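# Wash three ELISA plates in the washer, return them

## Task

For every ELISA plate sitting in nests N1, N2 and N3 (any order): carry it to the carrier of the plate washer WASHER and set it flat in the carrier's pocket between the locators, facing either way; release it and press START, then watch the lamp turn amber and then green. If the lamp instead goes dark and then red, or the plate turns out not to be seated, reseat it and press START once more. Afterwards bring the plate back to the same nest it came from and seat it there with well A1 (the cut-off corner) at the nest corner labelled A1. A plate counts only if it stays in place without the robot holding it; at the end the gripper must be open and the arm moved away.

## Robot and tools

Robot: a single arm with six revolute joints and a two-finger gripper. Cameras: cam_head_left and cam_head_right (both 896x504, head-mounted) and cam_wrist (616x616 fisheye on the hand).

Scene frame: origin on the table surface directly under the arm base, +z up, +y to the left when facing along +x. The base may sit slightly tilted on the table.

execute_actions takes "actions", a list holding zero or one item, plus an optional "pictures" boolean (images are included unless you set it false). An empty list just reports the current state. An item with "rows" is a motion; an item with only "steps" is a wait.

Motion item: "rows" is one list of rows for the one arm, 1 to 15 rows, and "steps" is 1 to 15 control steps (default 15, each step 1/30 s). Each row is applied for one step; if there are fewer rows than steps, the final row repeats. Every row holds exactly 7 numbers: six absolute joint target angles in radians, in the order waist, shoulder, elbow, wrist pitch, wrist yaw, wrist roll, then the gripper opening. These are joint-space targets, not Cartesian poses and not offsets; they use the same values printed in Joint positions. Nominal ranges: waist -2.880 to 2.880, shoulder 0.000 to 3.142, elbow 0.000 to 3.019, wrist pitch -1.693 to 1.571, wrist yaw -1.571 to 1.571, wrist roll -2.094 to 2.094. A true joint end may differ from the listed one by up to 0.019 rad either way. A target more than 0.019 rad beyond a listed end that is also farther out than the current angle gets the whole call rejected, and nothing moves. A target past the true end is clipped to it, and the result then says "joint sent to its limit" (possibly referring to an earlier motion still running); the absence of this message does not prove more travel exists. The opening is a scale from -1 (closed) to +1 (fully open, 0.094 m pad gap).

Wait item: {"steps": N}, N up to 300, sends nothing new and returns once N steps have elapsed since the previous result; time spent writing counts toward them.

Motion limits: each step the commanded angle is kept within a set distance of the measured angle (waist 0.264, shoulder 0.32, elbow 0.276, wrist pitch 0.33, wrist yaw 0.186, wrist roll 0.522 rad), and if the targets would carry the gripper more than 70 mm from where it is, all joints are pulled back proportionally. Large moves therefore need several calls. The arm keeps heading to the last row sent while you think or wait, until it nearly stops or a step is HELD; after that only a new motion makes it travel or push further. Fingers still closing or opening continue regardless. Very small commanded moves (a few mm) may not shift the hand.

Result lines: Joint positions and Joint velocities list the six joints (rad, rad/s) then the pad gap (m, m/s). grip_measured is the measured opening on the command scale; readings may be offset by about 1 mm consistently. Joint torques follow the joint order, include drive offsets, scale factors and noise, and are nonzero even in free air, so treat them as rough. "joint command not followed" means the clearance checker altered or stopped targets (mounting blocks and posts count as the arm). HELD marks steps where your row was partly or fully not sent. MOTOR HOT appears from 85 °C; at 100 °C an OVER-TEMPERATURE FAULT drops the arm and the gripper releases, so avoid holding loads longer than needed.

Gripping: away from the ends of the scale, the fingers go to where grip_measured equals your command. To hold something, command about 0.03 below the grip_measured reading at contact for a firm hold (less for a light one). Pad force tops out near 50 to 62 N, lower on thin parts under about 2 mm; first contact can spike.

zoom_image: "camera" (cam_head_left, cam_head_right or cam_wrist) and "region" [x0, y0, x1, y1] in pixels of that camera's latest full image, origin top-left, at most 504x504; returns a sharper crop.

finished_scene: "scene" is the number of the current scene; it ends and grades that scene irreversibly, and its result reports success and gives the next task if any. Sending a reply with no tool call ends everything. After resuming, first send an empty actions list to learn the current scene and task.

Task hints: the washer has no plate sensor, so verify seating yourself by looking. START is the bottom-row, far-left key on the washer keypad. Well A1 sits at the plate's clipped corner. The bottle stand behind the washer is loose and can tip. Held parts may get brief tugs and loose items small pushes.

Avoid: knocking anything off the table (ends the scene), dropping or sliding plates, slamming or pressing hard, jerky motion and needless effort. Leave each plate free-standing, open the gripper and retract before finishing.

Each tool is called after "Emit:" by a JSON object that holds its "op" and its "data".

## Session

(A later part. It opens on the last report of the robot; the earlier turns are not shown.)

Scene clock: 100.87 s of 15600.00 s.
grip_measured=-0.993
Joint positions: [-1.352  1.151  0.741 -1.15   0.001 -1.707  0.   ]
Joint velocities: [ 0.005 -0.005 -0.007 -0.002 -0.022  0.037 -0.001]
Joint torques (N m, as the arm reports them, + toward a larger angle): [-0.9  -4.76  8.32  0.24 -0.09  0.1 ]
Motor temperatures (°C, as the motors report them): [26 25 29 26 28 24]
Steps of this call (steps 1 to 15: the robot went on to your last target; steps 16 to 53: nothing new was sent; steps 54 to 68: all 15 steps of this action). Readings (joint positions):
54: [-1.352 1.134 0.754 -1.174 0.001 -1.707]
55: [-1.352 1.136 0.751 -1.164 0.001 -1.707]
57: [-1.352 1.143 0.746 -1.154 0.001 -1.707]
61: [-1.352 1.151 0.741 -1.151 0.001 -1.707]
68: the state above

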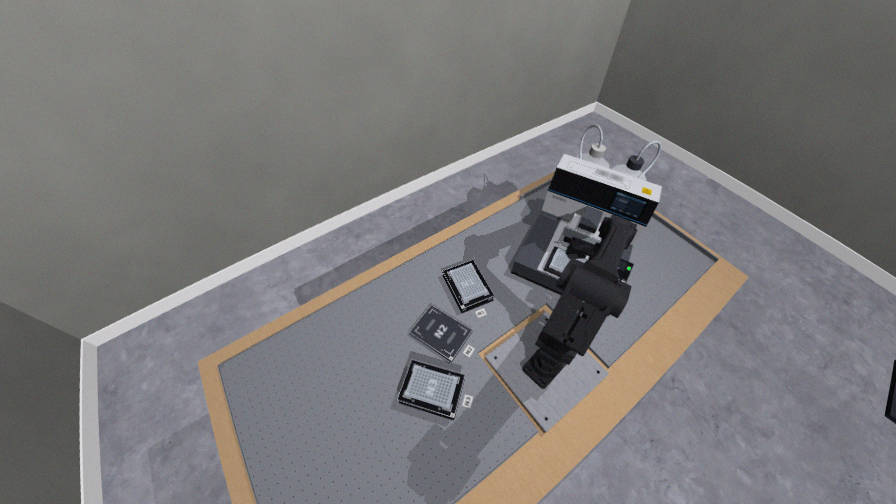

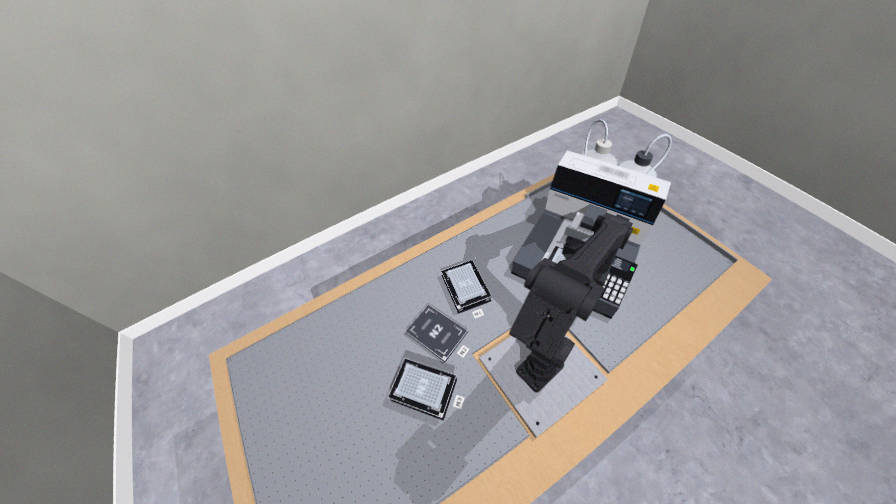

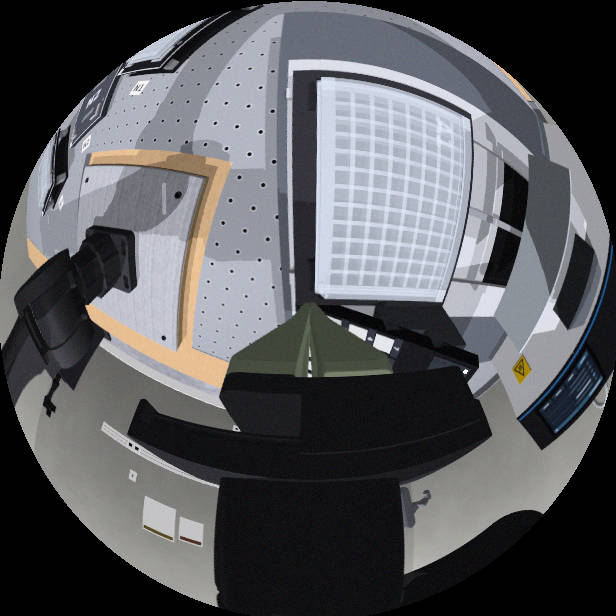

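Emit:
{"op": "execute_actions", "data": {"actions": [{"rows":[[-1.405,1.164,0.73,-1.14,0,-1.75,-1],[-1.405,1.164,0.73,-1.14,0,-1.75,-1],[-1.405,1.164,0.73,-1.14,0,-1.75,-1],[-1.405,1.164,0.73,-1.14,0,-1.75,-1],[-1.405,1.164,0.73,-1.14,0,-1.75,-1],[-1.405,1.18,0.72,-1.115,0,-1.75,-1]]}]}}

Emit:
{"op": "zoom_image", "data": {"camera": "cam_wrist", "region": [230,230,450,380]}}

Scene clock: 104.63 s of 15600.00 s.
grip_measured=-0.993
Joint positions: [-1.4    1.166  0.732 -1.126  0.001 -1.732  0.   ]
Joint velocities: [-0.015 -0.005  0.002 -0.022 -0.037 -0.007  0.001]
Joint torques (N m, as the arm reports them, + toward a larger angle): [-0.65 -4.68  8.1   0.29 -0.08 -0.25]
Motor temperatures (°C, as the motors report them): [26 25 28 26 28 24]
Steps of this call (steps 1 to 15: the robot went on to your last target; steps 16 to 90: nothing new was sent; then 0.27 s passed at rest; steps 91 to 105: all 15 steps of this action). Readings (joint positions):
91: [-1.356 1.151 0.741 -1.150 0.001 -1.711]
92: [-1.364 1.151 0.741 -1.150 0.001 -1.716]
94: [-1.385 1.151 0.741 -1.150 0.001 -1.722]
98: [-1.400 1.156 0.736 -1.132 0.001 -1.728]
105: the state above

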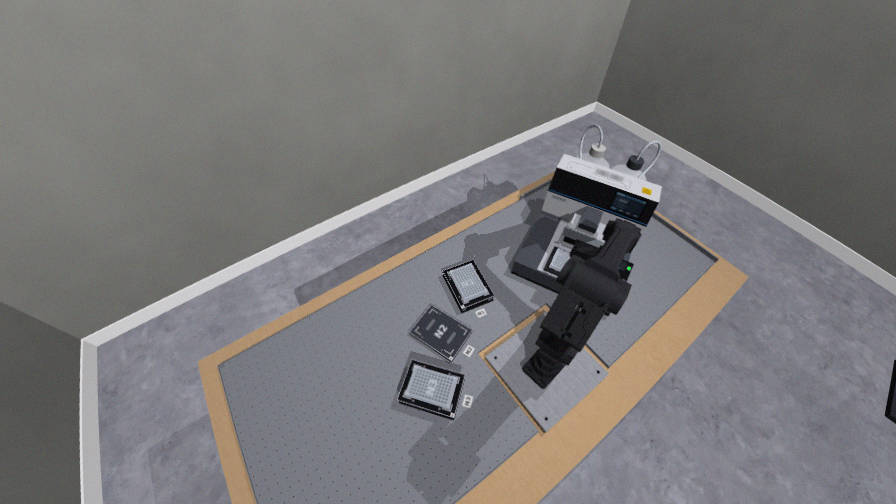

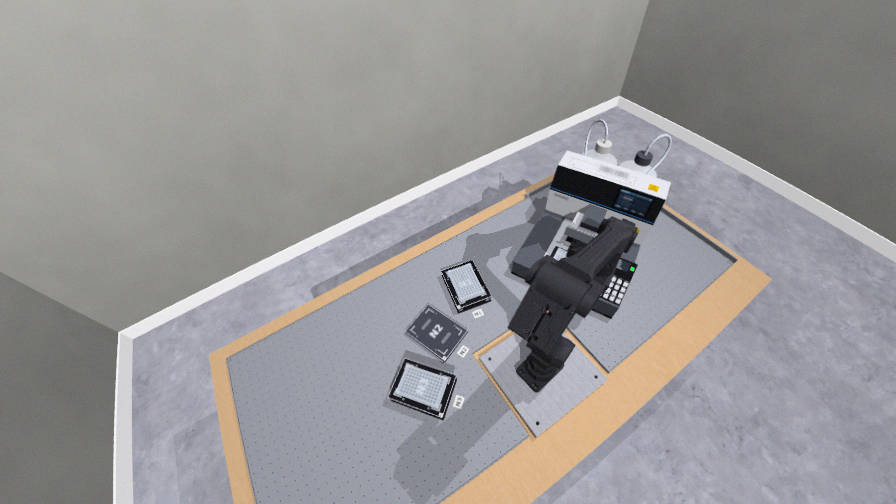

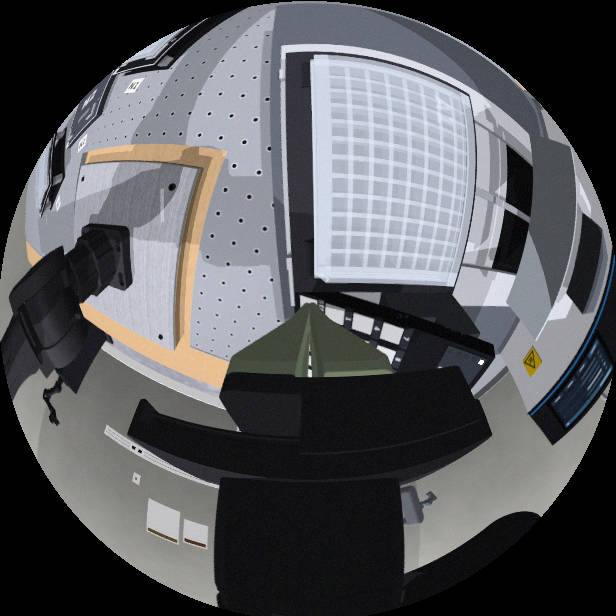

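Region (230, 230, 450, 380) of cam_wrist's 616x616 image, scaled by 2.291, with more detail than that image has; it fills the top 344 rows of this view, and the rest is white.

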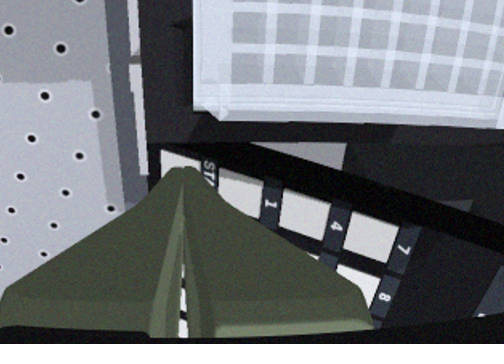

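Emit:
{"op": "execute_actions", "data": {"actions": [{"rows":[[-1.405,1.194,0.705,-1.087,0,-1.75,-1]]}]}}

Emit:
{"op": "zoom_image", "data": {"camera": "cam_wrist", "region": [230,230,450,380]}}

Scene clock: 106.83 s of 15600.00 s.
grip_measured=-0.993
Joint positions: [-1.4    1.18   0.716 -1.097  0.001 -1.733  0.   ]
Joint velocities: [ 0.005  0.005 -0.012 -0.002 -0.066  0.051 -0.   ]
Joint torques (N m, as the arm reports them, + toward a larger angle): [-0.57 -4.91  8.09  0.25 -0.09 -0.24]
Motor temperatures (°C, as the motors report them): [26 25 28 26 28 24]
Steps of this call (steps 1 to 15: the robot went on to your last target; steps 16 to 51: nothing new was sent; steps 52 to 66: all 15 steps of this action). Readings (joint positions):
52: [-1.400 1.166 0.730 -1.119 0.001 -1.733]
53: [-1.400 1.168 0.727 -1.110 0.001 -1.733]
55: [-1.400 1.173 0.721 -1.101 0.001 -1.733]
59: [-1.400 1.180 0.716 -1.098 0.001 -1.733]
66: the state above

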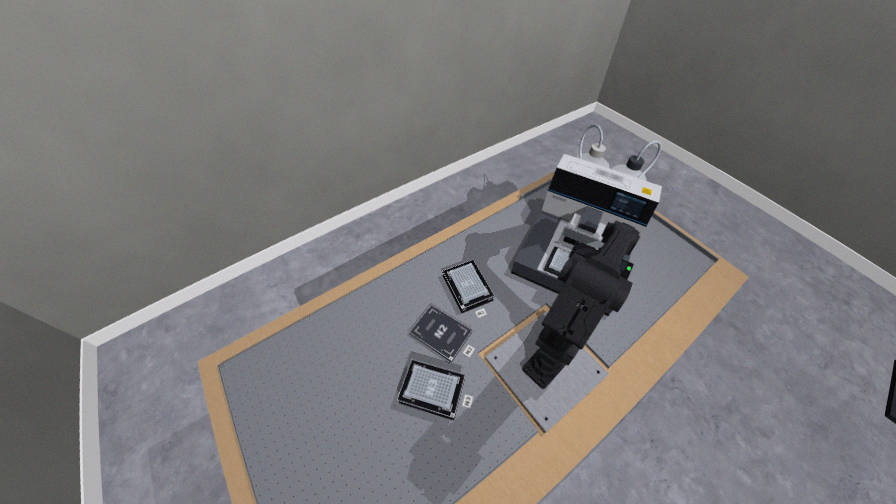

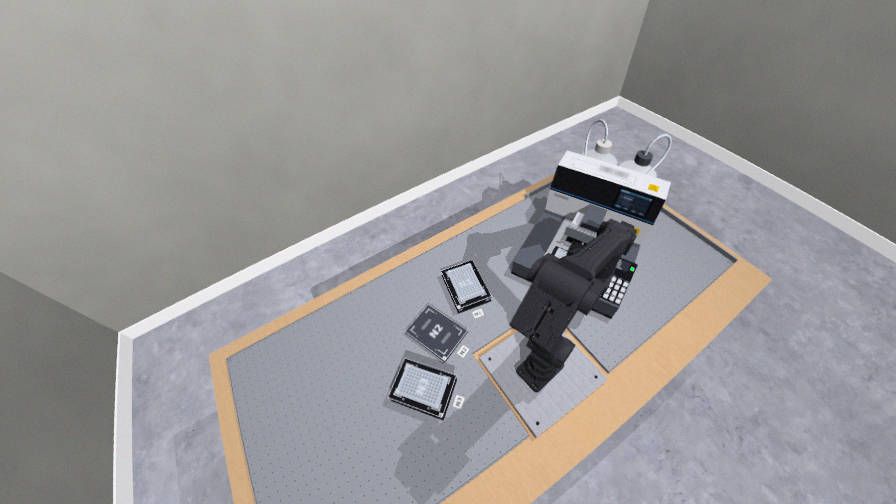

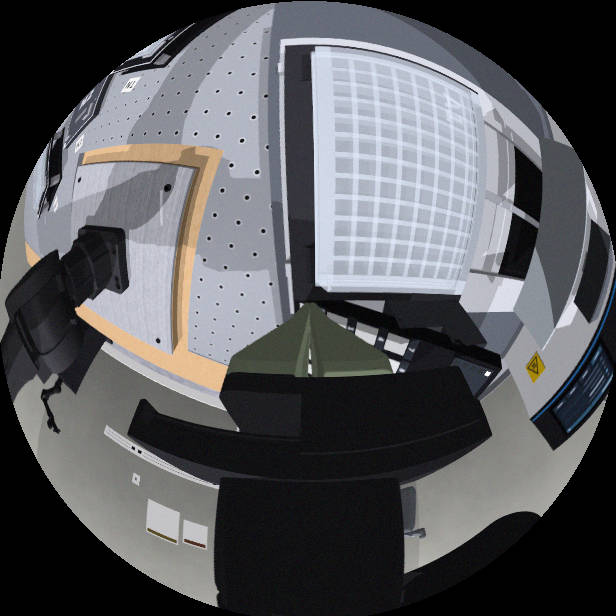

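Region (230, 230, 450, 380) of cam_wrist's 616x616 image, scaled by 2.291, with more detail than that image has; it fills the top 344 rows of this view, and the rest is white.

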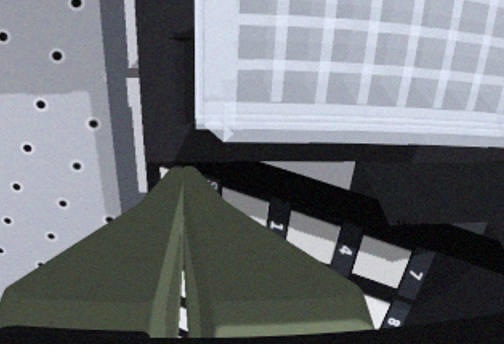

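Emit:
{"op": "execute_actions", "data": {"actions": [{"rows":[[-1.43,1.194,0.705,-1.087,0,-1.75,-1],[-1.43,1.194,0.705,-1.087,0,-1.75,-1],[-1.43,1.194,0.705,-1.087,0,-1.75,-1],[-1.43,1.194,0.705,-1.087,0,-1.75,-1],[-1.43,1.21,0.692,-1.06,0,-1.75,-1]]}]}}

Emit:
{"op": "zoom_image", "data": {"camera": "cam_wrist", "region": [230,230,450,380]}}

Scene clock: 111.40 s of 15600.00 s.
grip_measured=-0.994
Joint positions: [-1.42   1.183  0.712 -1.085 -0.001 -1.735  0.   ]
Joint velocities: [ 0.005 -0.015 -0.002 -0.002 -0.037 -0.066 -0.001]
Joint torques (N m, as the arm reports them, + toward a larger angle): [-0.94 -3.93  7.26  0.89 -0.03 -0.2 ]
Motor temperatures (°C, as the motors report them): [26 25 28 26 28 24]
Steps of this call (steps 1 to 15: the robot went on to your last target; steps 16 to 90: nothing new was sent; then 1.07 s passed at rest; steps 91 to 105: all 15 steps of this action). Readings (joint positions):
91: [-1.401 1.180 0.716 -1.097 0.001 -1.733]
92: [-1.405 1.180 0.716 -1.097 0.001 -1.733]
94: [-1.414 1.180 0.716 -1.097 0.001 -1.733]
98: [-1.420 1.183 0.712 -1.085 -0.001 -1.734]
105: the state above

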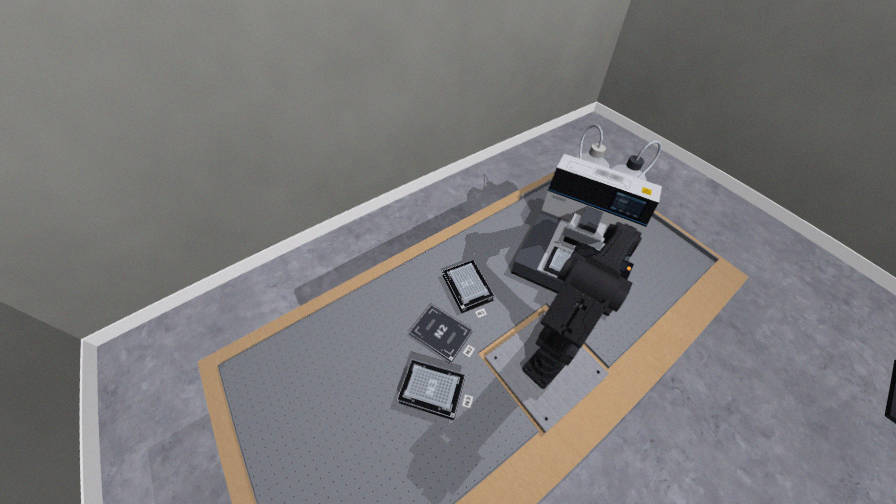

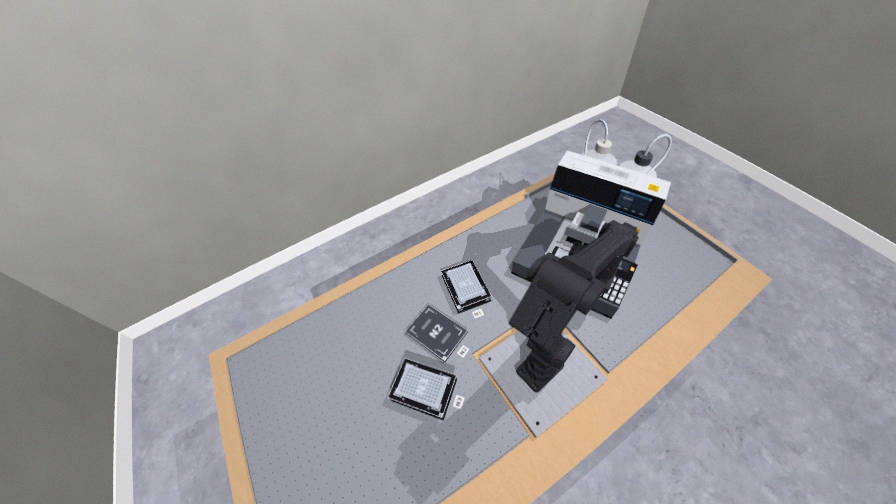

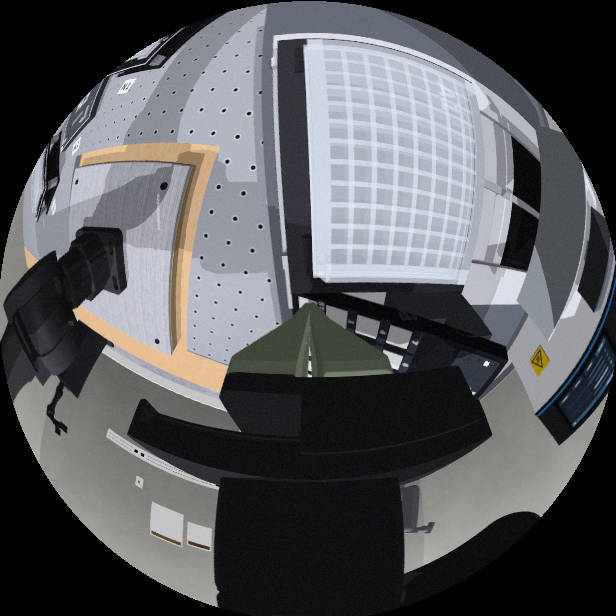

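Region (230, 230, 450, 380) of cam_wrist's 616x616 image, scaled by 2.291, with more detail than that image has; it fills the top 344 rows of this view, and the rest is white.

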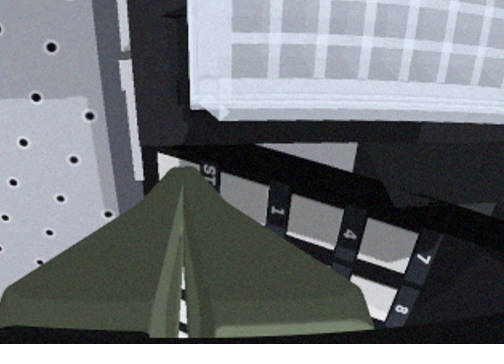

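Emit:
{"op": "execute_actions", "data": {"actions": [{"rows":[[-1.42,1.16,0.78,-1.12,0,-1.735,-1],[-1.42,1.15,0.8,-1.15,0,-1.735,-1],[-1.42,1.14,0.83,-1.19,0,-1.735,-1],[-1.42,1.13,0.86,-1.23,0,-1.735,-1],[-1.42,1.12,0.89,-1.27,0,-1.735,-1],[-1.42,1.12,0.93,-1.31,0,-1.735,-1],[-1.42,1.12,0.97,-1.35,0,-1.735,-1],[-1.42,1.12,0.97,-1.35,0,-1.735,-1],[-1.42,1.12,0.97,-1.35,0,-1.735,-1],[-1.42,1.12,0.97,-1.35,0,-1.735,-1],[-1.42,1.14,1.0,-1.36,0,-1.735,-1],[-1.35,1.16,1.03,-1.36,0,-1.65,1],[-1.25,1.18,1.05,-1.36,0,-1.55,1],[-1.15,1.2,1.06,-1.36,0,-1.45,1],[-1.095,1.22,1.06,-1.36,0,-1.425,1]]}], "pictures": false}}

Emit:
{"op": "execute_actions", "data": {"actions": [{"steps":200}]}}

Scene clock: 116.60 s of 15600.00 s.
grip_measured=+0.067
Joint positions: [-1.302  1.148  1.003 -1.347  0.004 -1.627  0.05 ]
Joint velocities: [ 1.734  0.308  0.33  -0.002 -0.066  0.974  0.422]
Joint torques (N m, as the arm reports them, + toward a larger angle): [ 2.7  -3.98 12.17 -0.61 -0.18  0.06]
Motor temperatures (°C, as the motors report them): [26 25 28 26 28 24]
Steps of this call (steps 1 to 15: the robot went on to your last target; steps 16 to 141: nothing new was sent; steps 142 to 156: all 15 steps of this action). Readings (joint positions):
142: [-1.420 1.181 0.715 -1.093 -0.001 -1.735]
143: [-1.420 1.179 0.722 -1.108 -0.001 -1.735]
145: [-1.420 1.172 0.748 -1.162 -0.001 -1.735]
149: [-1.420 1.146 0.861 -1.296 -0.001 -1.735]
156: the state above

Scene clock: 123.27 s of 15600.00 s.
grip_measured=+1.000
Joint positions: [-1.088  1.218  1.023 -1.351 -0.002 -1.442  0.094]
Joint velocities: [ 0.005 -0.005 -0.012 -0.012 -0.007  0.007  0.   ]
Joint torques (N m, as the arm reports them, + toward a larger angle): [-0.69 -8.47 13.45 -0.56  0.05  0.1 ]
Motor temperatures (°C, as the motors report them): [26 25 30 26 28 24]
Steps of this call (steps 1 to 30: the robot went on to your last target; steps 31 to 200: nothing new was sent). Readings (joint positions):
1: [-1.239 1.160 1.013 -1.347 0.004 -1.592]
2: [-1.177 1.175 1.020 -1.347 0.003 -1.562]
4: [-1.086 1.201 1.023 -1.347 -0.002 -1.519]
8: [-1.065 1.218 1.023 -1.350 -0.002 -1.474]
200: the state above
The arm was judged still, so your last target was given up. Only a new action makes it travel on or press farther. Fingers that are still opening or closing keep moving.

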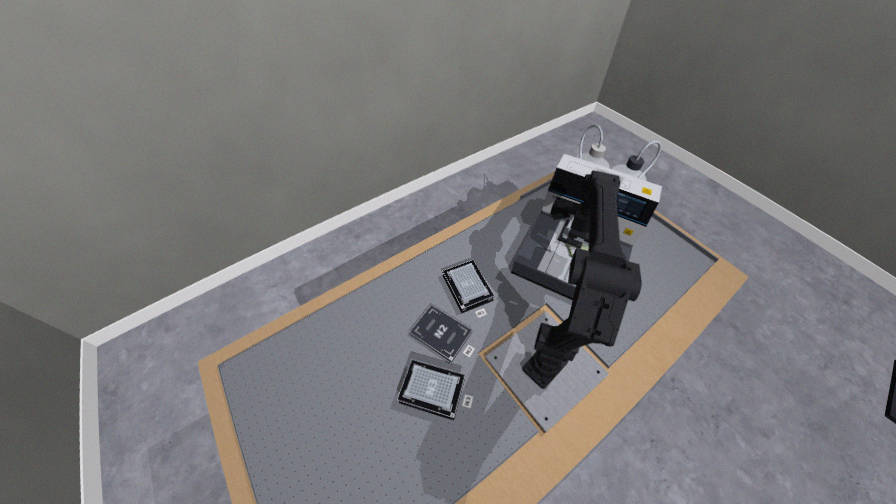

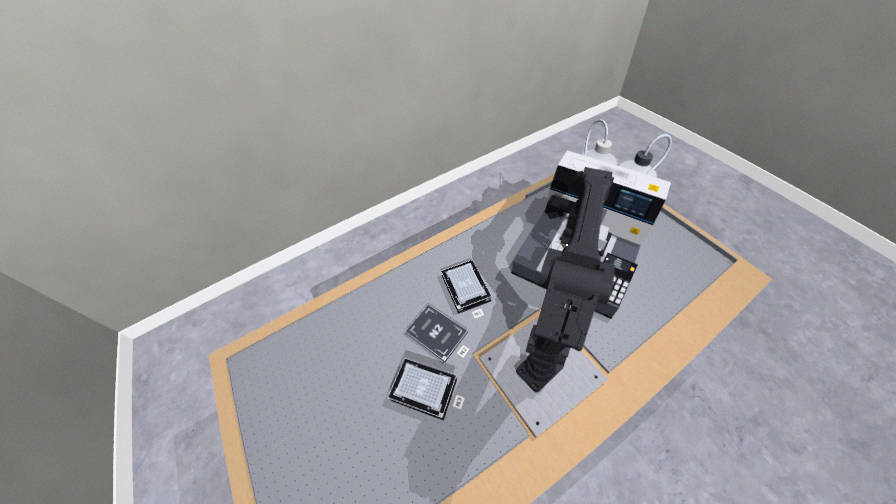

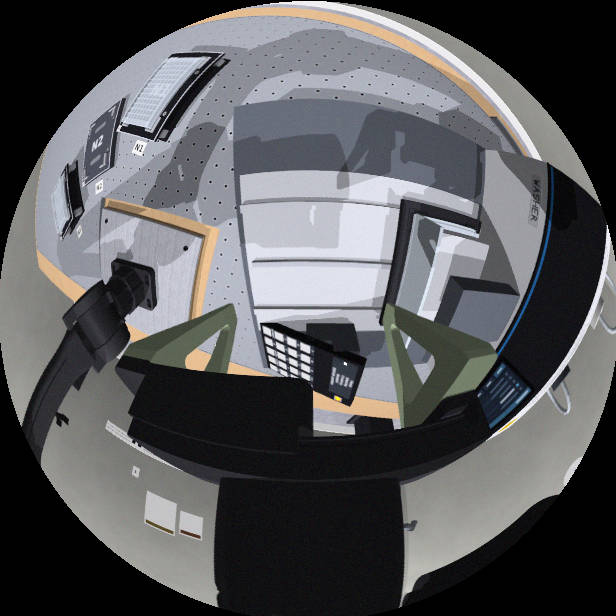

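Emit:
{"op": "execute_actions", "data": {"actions": [{"steps":300}]}}

Scene clock: 133.27 s of 15600.00 s.
grip_measured=+1.000
Joint positions: [-1.088  1.218  1.023 -1.351 -0.002 -1.442  0.094]
Joint velocities: [-0.005  0.005  0.002  0.002  0.022 -0.081  0.   ]
Joint torques (N m, as the arm reports them, + toward a larger angle): [-0.71 -8.47 13.46 -0.57  0.04  0.1 ]
Motor temperatures (°C, as the motors report them): [26 25 31 26 28 24]
Steps of this call (steps 1 to 250: nothing new was sent; then 1.67 s passed at rest). Readings (joint positions):
1: [-1.088 1.218 1.023 -1.351 -0.002 -1.442]
2: [-1.088 1.218 1.023 -1.351 -0.002 -1.442]
4: [-1.088 1.218 1.023 -1.351 -0.002 -1.442]
8: [-1.088 1.218 1.023 -1.351 -0.002 -1.442]
250: the state above

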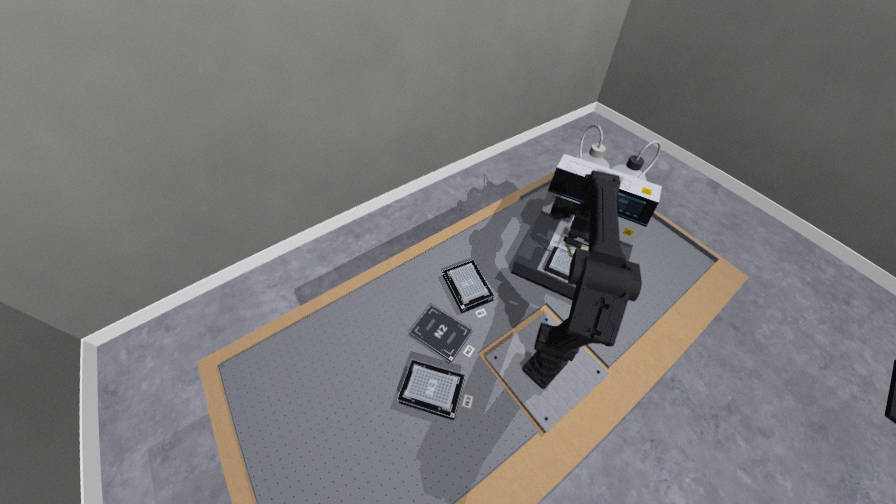

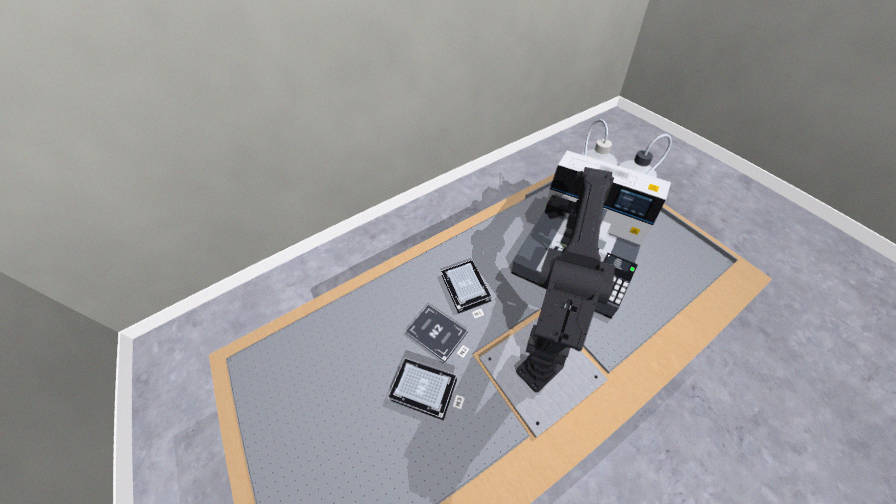

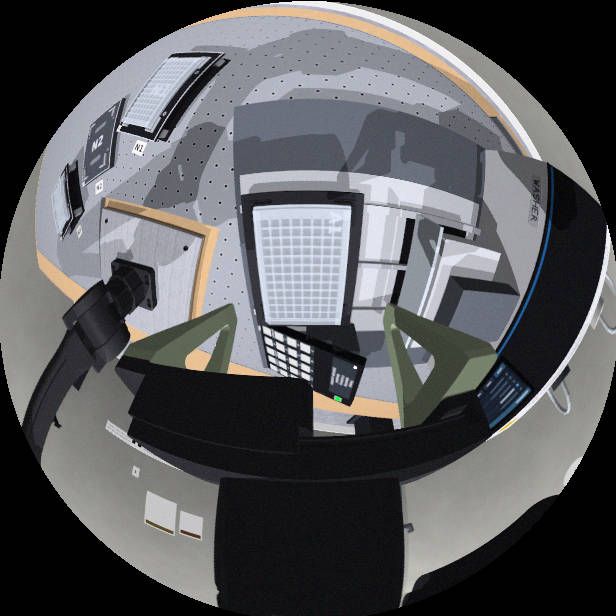

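Emit:
{"op": "execute_actions", "data": {"actions": [{"rows":[[-1.113,1.235,0.99,-1.31,0,-1.44,1],[-1.113,1.245,0.96,-1.275,0,-1.44,1],[-1.113,1.255,0.93,-1.24,0,-1.44,1],[-1.113,1.265,0.91,-1.21,0,-1.44,1],[-1.113,1.275,0.89,-1.18,0,-1.44,1],[-1.113,1.283,0.877,-1.16,0,-1.44,1]]}], "pictures": false}}

Emit:
{"op": "execute_actions", "data": {"actions": [{"steps":10}]}}

Scene clock: 135.70 s of 15600.00 s.
grip_measured=+1.000
Joint positions: [-1.103  1.285  0.878 -1.17  -0.002 -1.442  0.094]
Joint velocities: [-0.005 -0.005 -0.017 -0.007  0.095 -0.007  0.   ]
Joint torques (N m, as the arm reports them, + toward a larger angle): [-0.85 -9.07  9.24  0.18  0.04 -0.04]
Motor temperatures (°C, as the motors report them): [26 26 31 26 28 24]
Steps of this call (steps 1 to 58: nothing new was sent; steps 59 to 73: all 15 steps of this action). Readings (joint positions):
59: [-1.089 1.218 1.020 -1.344 -0.002 -1.442]
60: [-1.091 1.218 1.012 -1.326 -0.002 -1.442]
62: [-1.097 1.220 0.974 -1.270 -0.002 -1.442]
66: [-1.103 1.258 0.893 -1.187 -0.002 -1.442]
73: the state above

Scene clock: 136.03 s of 15600.00 s.
grip_measured=+1.000
Joint positions: [-1.103  1.285  0.878 -1.169 -0.002 -1.442  0.094]
Joint velocities: [ 0.005 -0.005 -0.007 -0.022 -0.007 -0.066  0.   ]
Joint torques (N m, as the arm reports them, + toward a larger angle): [-0.87 -9.07  9.24  0.17  0.04 -0.05]
Motor temperatures (°C, as the motors report them): [26 26 31 26 28 24]
Steps of this call (steps 1 to 10: the robot went on to your last target). Readings (joint positions):
1: [-1.103 1.285 0.878 -1.170 -0.002 -1.442]
2: [-1.103 1.285 0.878 -1.169 -0.002 -1.442]
4: [-1.103 1.285 0.878 -1.169 -0.002 -1.442]
8: [-1.103 1.285 0.878 -1.169 -0.002 -1.442]
10: the state above

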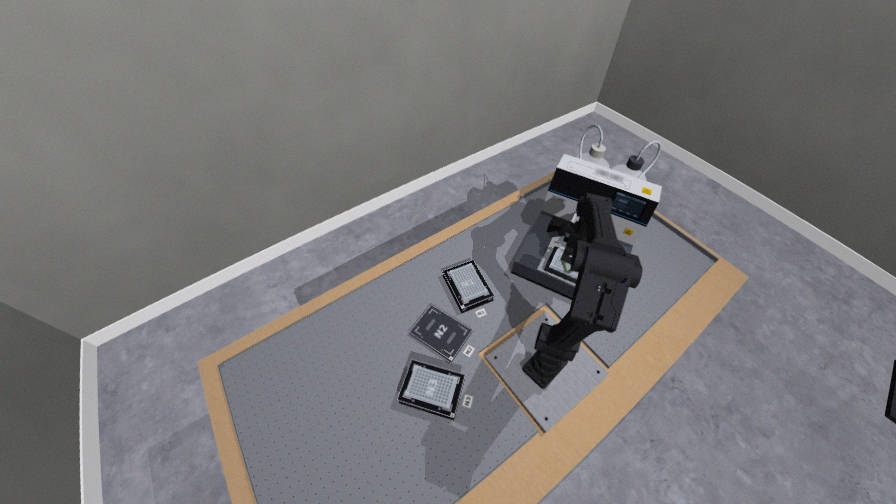

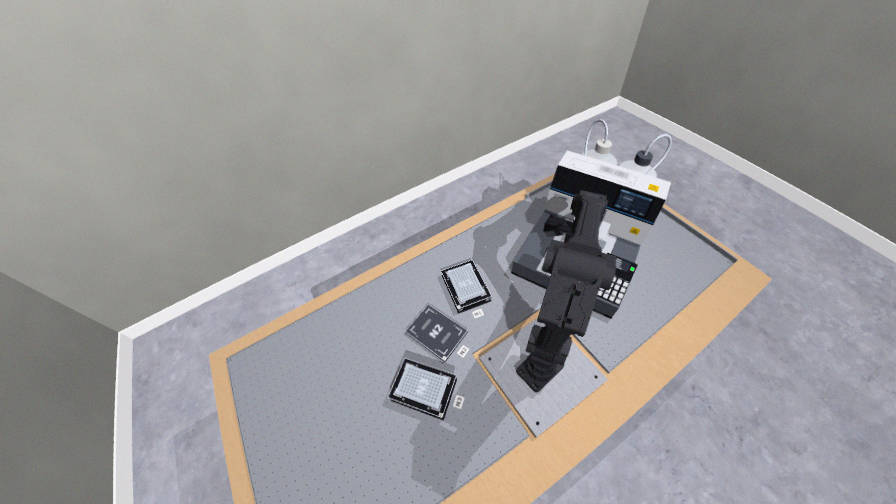

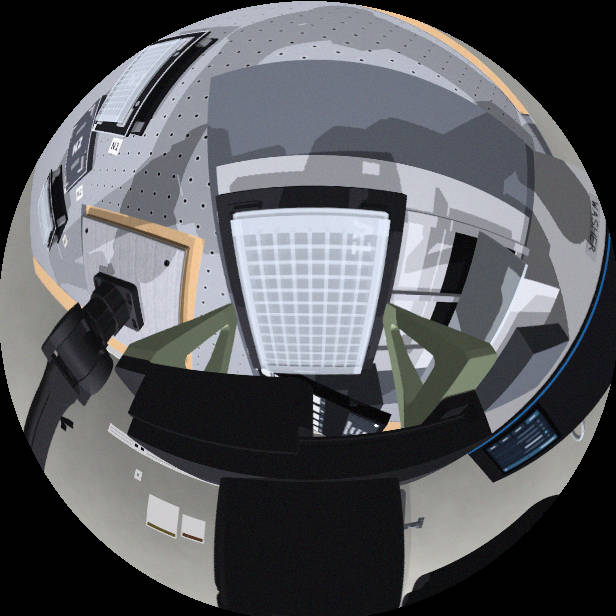

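Emit:
{"op": "execute_actions", "data": {"actions": [{"rows":[[-1.113,1.302,0.862,-1.155,0,-1.44,1],[-1.113,1.305,0.856,-1.145,0,-1.44,1],[-1.113,1.308,0.85,-1.135,0,-1.44,1],[-1.113,1.31,0.844,-1.125,0,-1.44,1],[-1.113,1.312,0.838,-1.115,0,-1.44,1],[-1.113,1.314,0.832,-1.105,0,-1.44,1],[-1.113,1.316,0.826,-1.095,0,-1.44,1],[-1.113,1.316,0.826,-1.09,0,-1.44,1]]}]}}

Scene clock: 139.33 s of 15600.00 s.
grip_measured=+1.000
Joint positions: [-1.103  1.295  0.84  -1.102 -0.002 -1.442  0.094]
Joint velocities: [-0.005 -0.005  0.002  0.007  0.007 -0.051  0.   ]
Joint torques (N m, as the arm reports them, + toward a larger angle): [-0.94 -6.94  7.81  0.34  0.03 -0.05]
Motor temperatures (°C, as the motors report them): [26 26 31 26 28 24]
Steps of this call (steps 1 to 15: the robot went on to your last target; steps 16 to 84: nothing new was sent; steps 85 to 99: all 15 steps of this action). Readings (joint positions):
85: [-1.103 1.285 0.878 -1.168 -0.002 -1.442]
86: [-1.103 1.285 0.876 -1.164 -0.002 -1.442]
88: [-1.103 1.285 0.869 -1.150 -0.002 -1.442]
92: [-1.103 1.292 0.845 -1.114 -0.002 -1.442]
99: the state above

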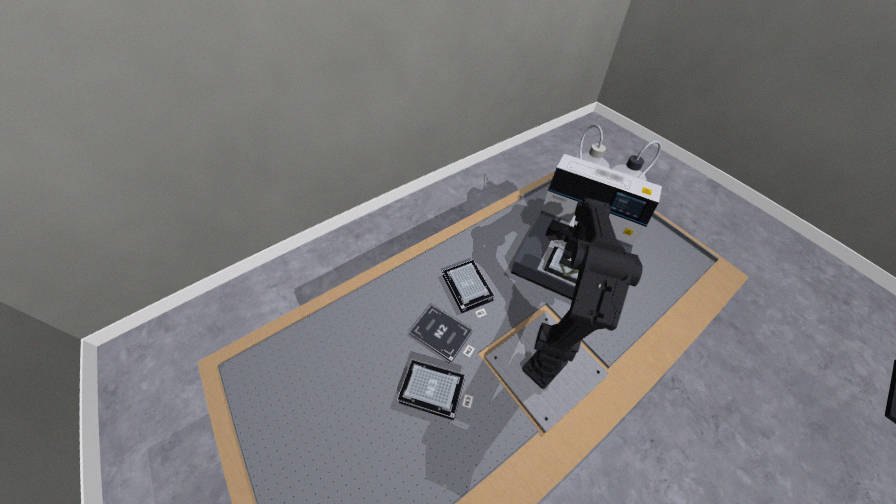

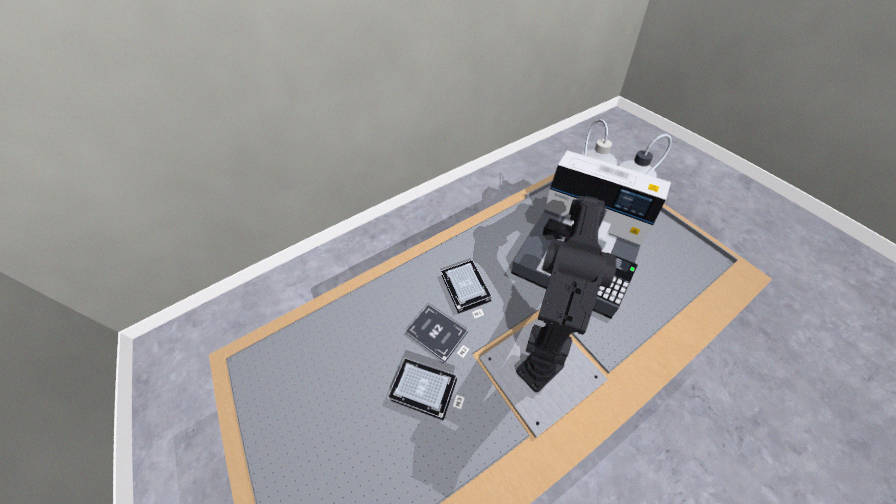

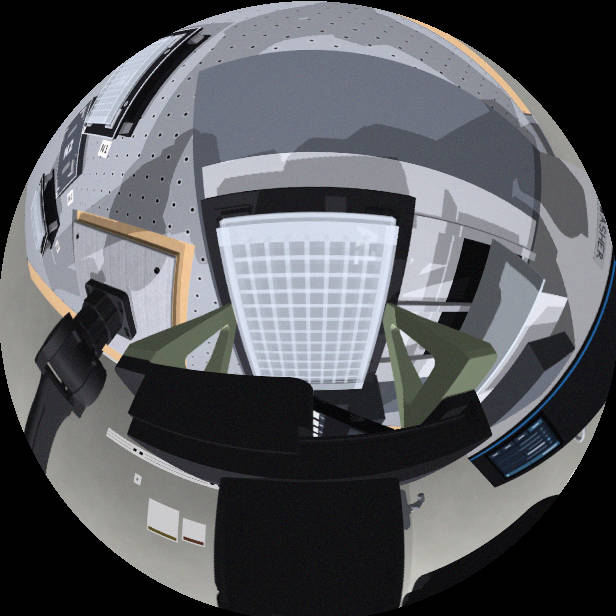

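Emit:
{"op": "execute_actions", "data": {"actions": [{"rows":[[-1.103,1.295,0.86,-1.105,0,-1.44,0.74],[-1.103,1.295,0.86,-1.105,0,-1.44,0.74],[-1.103,1.295,0.86,-1.105,0,-1.44,0.74],[-1.103,1.295,0.86,-1.105,0,-1.44,0.74],[-1.103,1.295,0.86,-1.105,0,-1.44,0.74],[-1.103,1.295,0.86,-1.105,0,-1.44,0.74],[-1.103,1.295,0.86,-1.105,0,-1.44,0.74],[-1.103,1.28,0.89,-1.115,0,-1.44,0.74],[-1.103,1.275,0.896,-1.125,0,-1.44,0.74],[-1.103,1.27,0.902,-1.135,0,-1.44,0.74],[-1.103,1.265,0.908,-1.145,0,-1.44,0.74],[-1.103,1.26,0.915,-1.155,0,-1.44,0.74],[-1.103,1.255,0.925,-1.17,0,-1.44,0.74],[-1.103,1.25,0.935,-1.185,0,-1.44,0.74],[-1.103,1.245,0.945,-1.2,0,-1.44,0.74]]}], "pictures": false}}

Emit:
{"op": "execute_actions", "data": {"actions": [{"rows":[[-1.103,1.24,0.965,-1.225,0,-1.44,0.74],[-1.103,1.235,0.985,-1.25,0,-1.44,0.74],[-1.103,1.23,1.01,-1.28,0,-1.44,0.74],[-1.103,1.225,1.03,-1.31,0,-1.44,0.74],[-1.103,1.22,1.05,-1.34,0,-1.44,0.74],[-1.103,1.22,1.06,-1.35,0,-1.44,0.74],[-1.103,1.22,1.06,-1.35,0,-1.44,0.74],[-1.05,1.22,1.06,-1.35,0,-1.4,0.74],[-0.97,1.22,1.06,-1.35,0,-1.3,0.74],[-0.87,1.22,1.06,-1.35,0,-1.2,0.74],[-0.75,1.22,1.06,-1.35,0,-1.1,0.74],[-0.6,1.22,1.06,-1.35,0,-0.9,0.74],[-0.3,1.22,1.06,-1.35,0,-0.6,0.74],[0.1,1.22,1.06,-1.35,0,-0.2,0.74],[0.51,1.22,1.06,-1.35,0,0.26,0.74]]}], "pictures": false}}

Emit:
{"op": "execute_actions", "data": {"actions": [{"steps":35}], "pictures": false}}

Emit:
{"op": "execute_actions", "data": {"actions": [{"rows":[[0.51,1.235,0.98,-1.31,0,0.26,0.74],[0.51,1.25,0.95,-1.27,0,0.26,0.74],[0.51,1.265,0.92,-1.225,0,0.26,0.74],[0.51,1.28,0.89,-1.18,0,0.26,0.74],[0.51,1.295,0.865,-1.14,0,0.26,0.74],[0.51,1.31,0.845,-1.1,0,0.26,0.74],[0.51,1.325,0.825,-1.065,0,0.26,0.74],[0.51,1.34,0.81,-1.03,0,0.26,0.74],[0.51,1.355,0.795,-1.0,0,0.26,0.74],[0.51,1.37,0.78,-0.97,0,0.26,0.74]]}], "pictures": false}}

Emit:
{"op": "execute_actions", "data": {"actions": [{"steps":15}]}}

Emit:
{"op": "zoom_image", "data": {"camera": "cam_wrist", "region": [160,150,460,400]}}

Scene clock: 151.97 s of 15600.00 s.
grip_measured=+0.766
Joint positions: [-1.103  1.278  0.869 -1.165 -0.002 -1.442  0.083]
Joint velocities: [-0.015 -0.161  0.232 -0.432 -0.051 -0.081  0.001]
Joint torques (N m, as the arm reports them, + toward a larger angle): [ -0.23 -11.12  15.    -0.37   0.04  -0.05]
Motor temperatures (°C, as the motors report them): [26 26 30 26 28 24]
Steps of this call (steps 1 to 15: the robot went on to your last target; steps 16 to 90: nothing new was sent; then 9.13 s passed at rest; steps 91 to 105: all 15 steps of this action). Readings (joint positions):
91: [-1.103 1.295 0.840 -1.102 -0.002 -1.442]
92: [-1.103 1.295 0.840 -1.102 -0.002 -1.442]
94: [-1.103 1.295 0.840 -1.102 -0.002 -1.442]
98: [-1.103 1.295 0.840 -1.103 -0.002 -1.442]
105: the state above

Scene clock: 152.47 s of 15600.00 s.
grip_measured=+0.766
Joint positions: [-0.743  1.22   1.023 -1.333  0.004 -1.063  0.083]
Joint velocities: [ 2.085  0.005  0.007  0.002 -0.007  2.088 -0.   ]
Joint torques (N m, as the arm reports them, + toward a larger angle): [-0.29 -9.18 12.69 -0.68 -0.16  0.05]
Motor temperatures (°C, as the motors report them): [26 26 30 26 28 24]
Steps of this call (steps 1 to 15: all 15 steps of this action). Readings (joint positions):
1: [-1.103 1.272 0.879 -1.182 -0.002 -1.442]
2: [-1.103 1.267 0.892 -1.203 -0.002 -1.442]
4: [-1.103 1.256 0.929 -1.252 -0.002 -1.442]
8: [-1.100 1.234 1.007 -1.327 -0.001 -1.438]
15: the state above

Scene clock: 153.63 s of 15600.00 s.
grip_measured=+0.766
Joint positions: [ 0.514  1.22   1.023 -1.341 -0.003  0.24   0.083]
Joint velocities: [-0.005  0.005 -0.017 -0.002 -0.007 -0.022 -0.002]
Joint torques (N m, as the arm reports them, + toward a larger angle): [-0.27 -8.99 13.54 -0.51  0.15  0.11]
Motor temperatures (°C, as the motors report them): [26 26 30 26 28 24]
Steps of this call (steps 1 to 35: the robot went on to your last target). Readings (joint positions):
1: [-0.671 1.220 1.023 -1.333 0.004 -0.989]
2: [-0.597 1.220 1.023 -1.333 0.004 -0.915]
4: [-0.448 1.220 1.023 -1.333 0.003 -0.767]
8: [-0.149 1.220 1.023 -1.333 0.003 -0.470]
35: the state above

Scene clock: 154.13 s of 15600.00 s.
grip_measured=+0.766
Joint positions: [ 0.514  1.382  0.777 -0.988 -0.003  0.243  0.083]
Joint velocities: [-0.005 -0.024  0.002  0.042 -0.051  0.022 -0.   ]
Joint torques (N m, as the arm reports them, + toward a larger angle): [ -0.06 -10.78   8.51   0.38   0.15   0.1 ]
Motor temperatures (°C, as the motors report them): [26 26 30 26 28 24]
Steps of this call (steps 1 to 15: all 15 steps of this action). Readings (joint positions):
1: [0.514 1.220 1.018 -1.335 -0.003 0.240]
2: [0.514 1.220 1.008 -1.319 -0.003 0.241]
4: [0.514 1.225 0.964 -1.256 -0.003 0.242]
8: [0.514 1.284 0.854 -1.108 -0.003 0.242]
15: the state above

Scene clock: 154.63 s of 15600.00 s.
grip_measured=+0.766
Joint positions: [ 0.514  1.381  0.777 -0.98  -0.003  0.243  0.083]
Joint velocities: [-0.005 -0.015  0.017 -0.017  0.007  0.037 -0.   ]
Joint torques (N m, as the arm reports them, + toward a larger angle): [ -0.04 -10.87   8.56   0.21   0.16   0.1 ]
Motor temperatures (°C, as the motors report them): [26 26 30 26 28 24]
Steps of this call (steps 1 to 15: the robot went on to your last target). Readings (joint positions):
1: [0.514 1.382 0.777 -0.986 -0.003 0.243]
2: [0.514 1.381 0.777 -0.982 -0.003 0.243]
4: [0.514 1.381 0.777 -0.981 -0.003 0.243]
8: [0.514 1.381 0.777 -0.980 -0.003 0.243]
15: the state above
The arm was judged still, so your last target was given up. Only a new action makes it travel on or press farther. Fingers that are still opening or closing keep moving.

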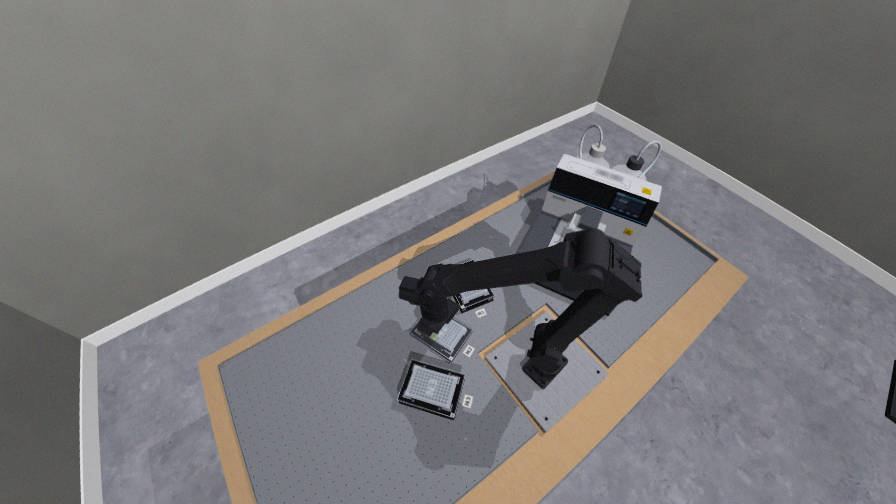

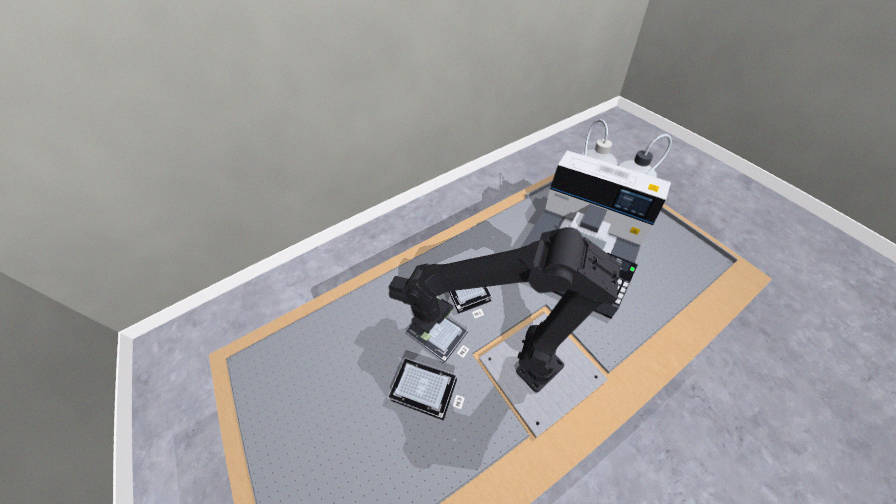

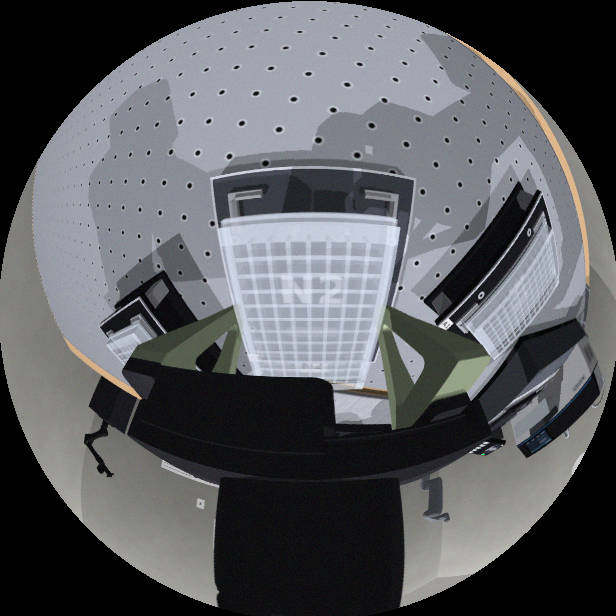

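Region (160, 150, 460, 400) of cam_wrist's 616x616 image, scaled by 1.680, with more detail than that image has.

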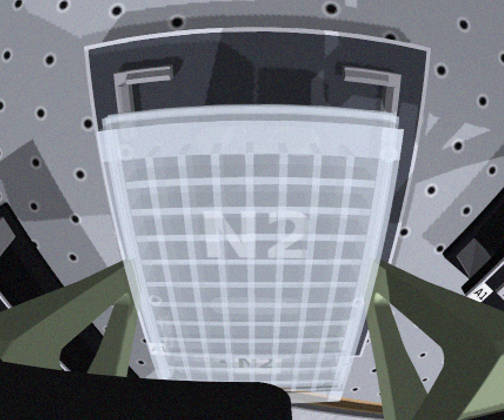

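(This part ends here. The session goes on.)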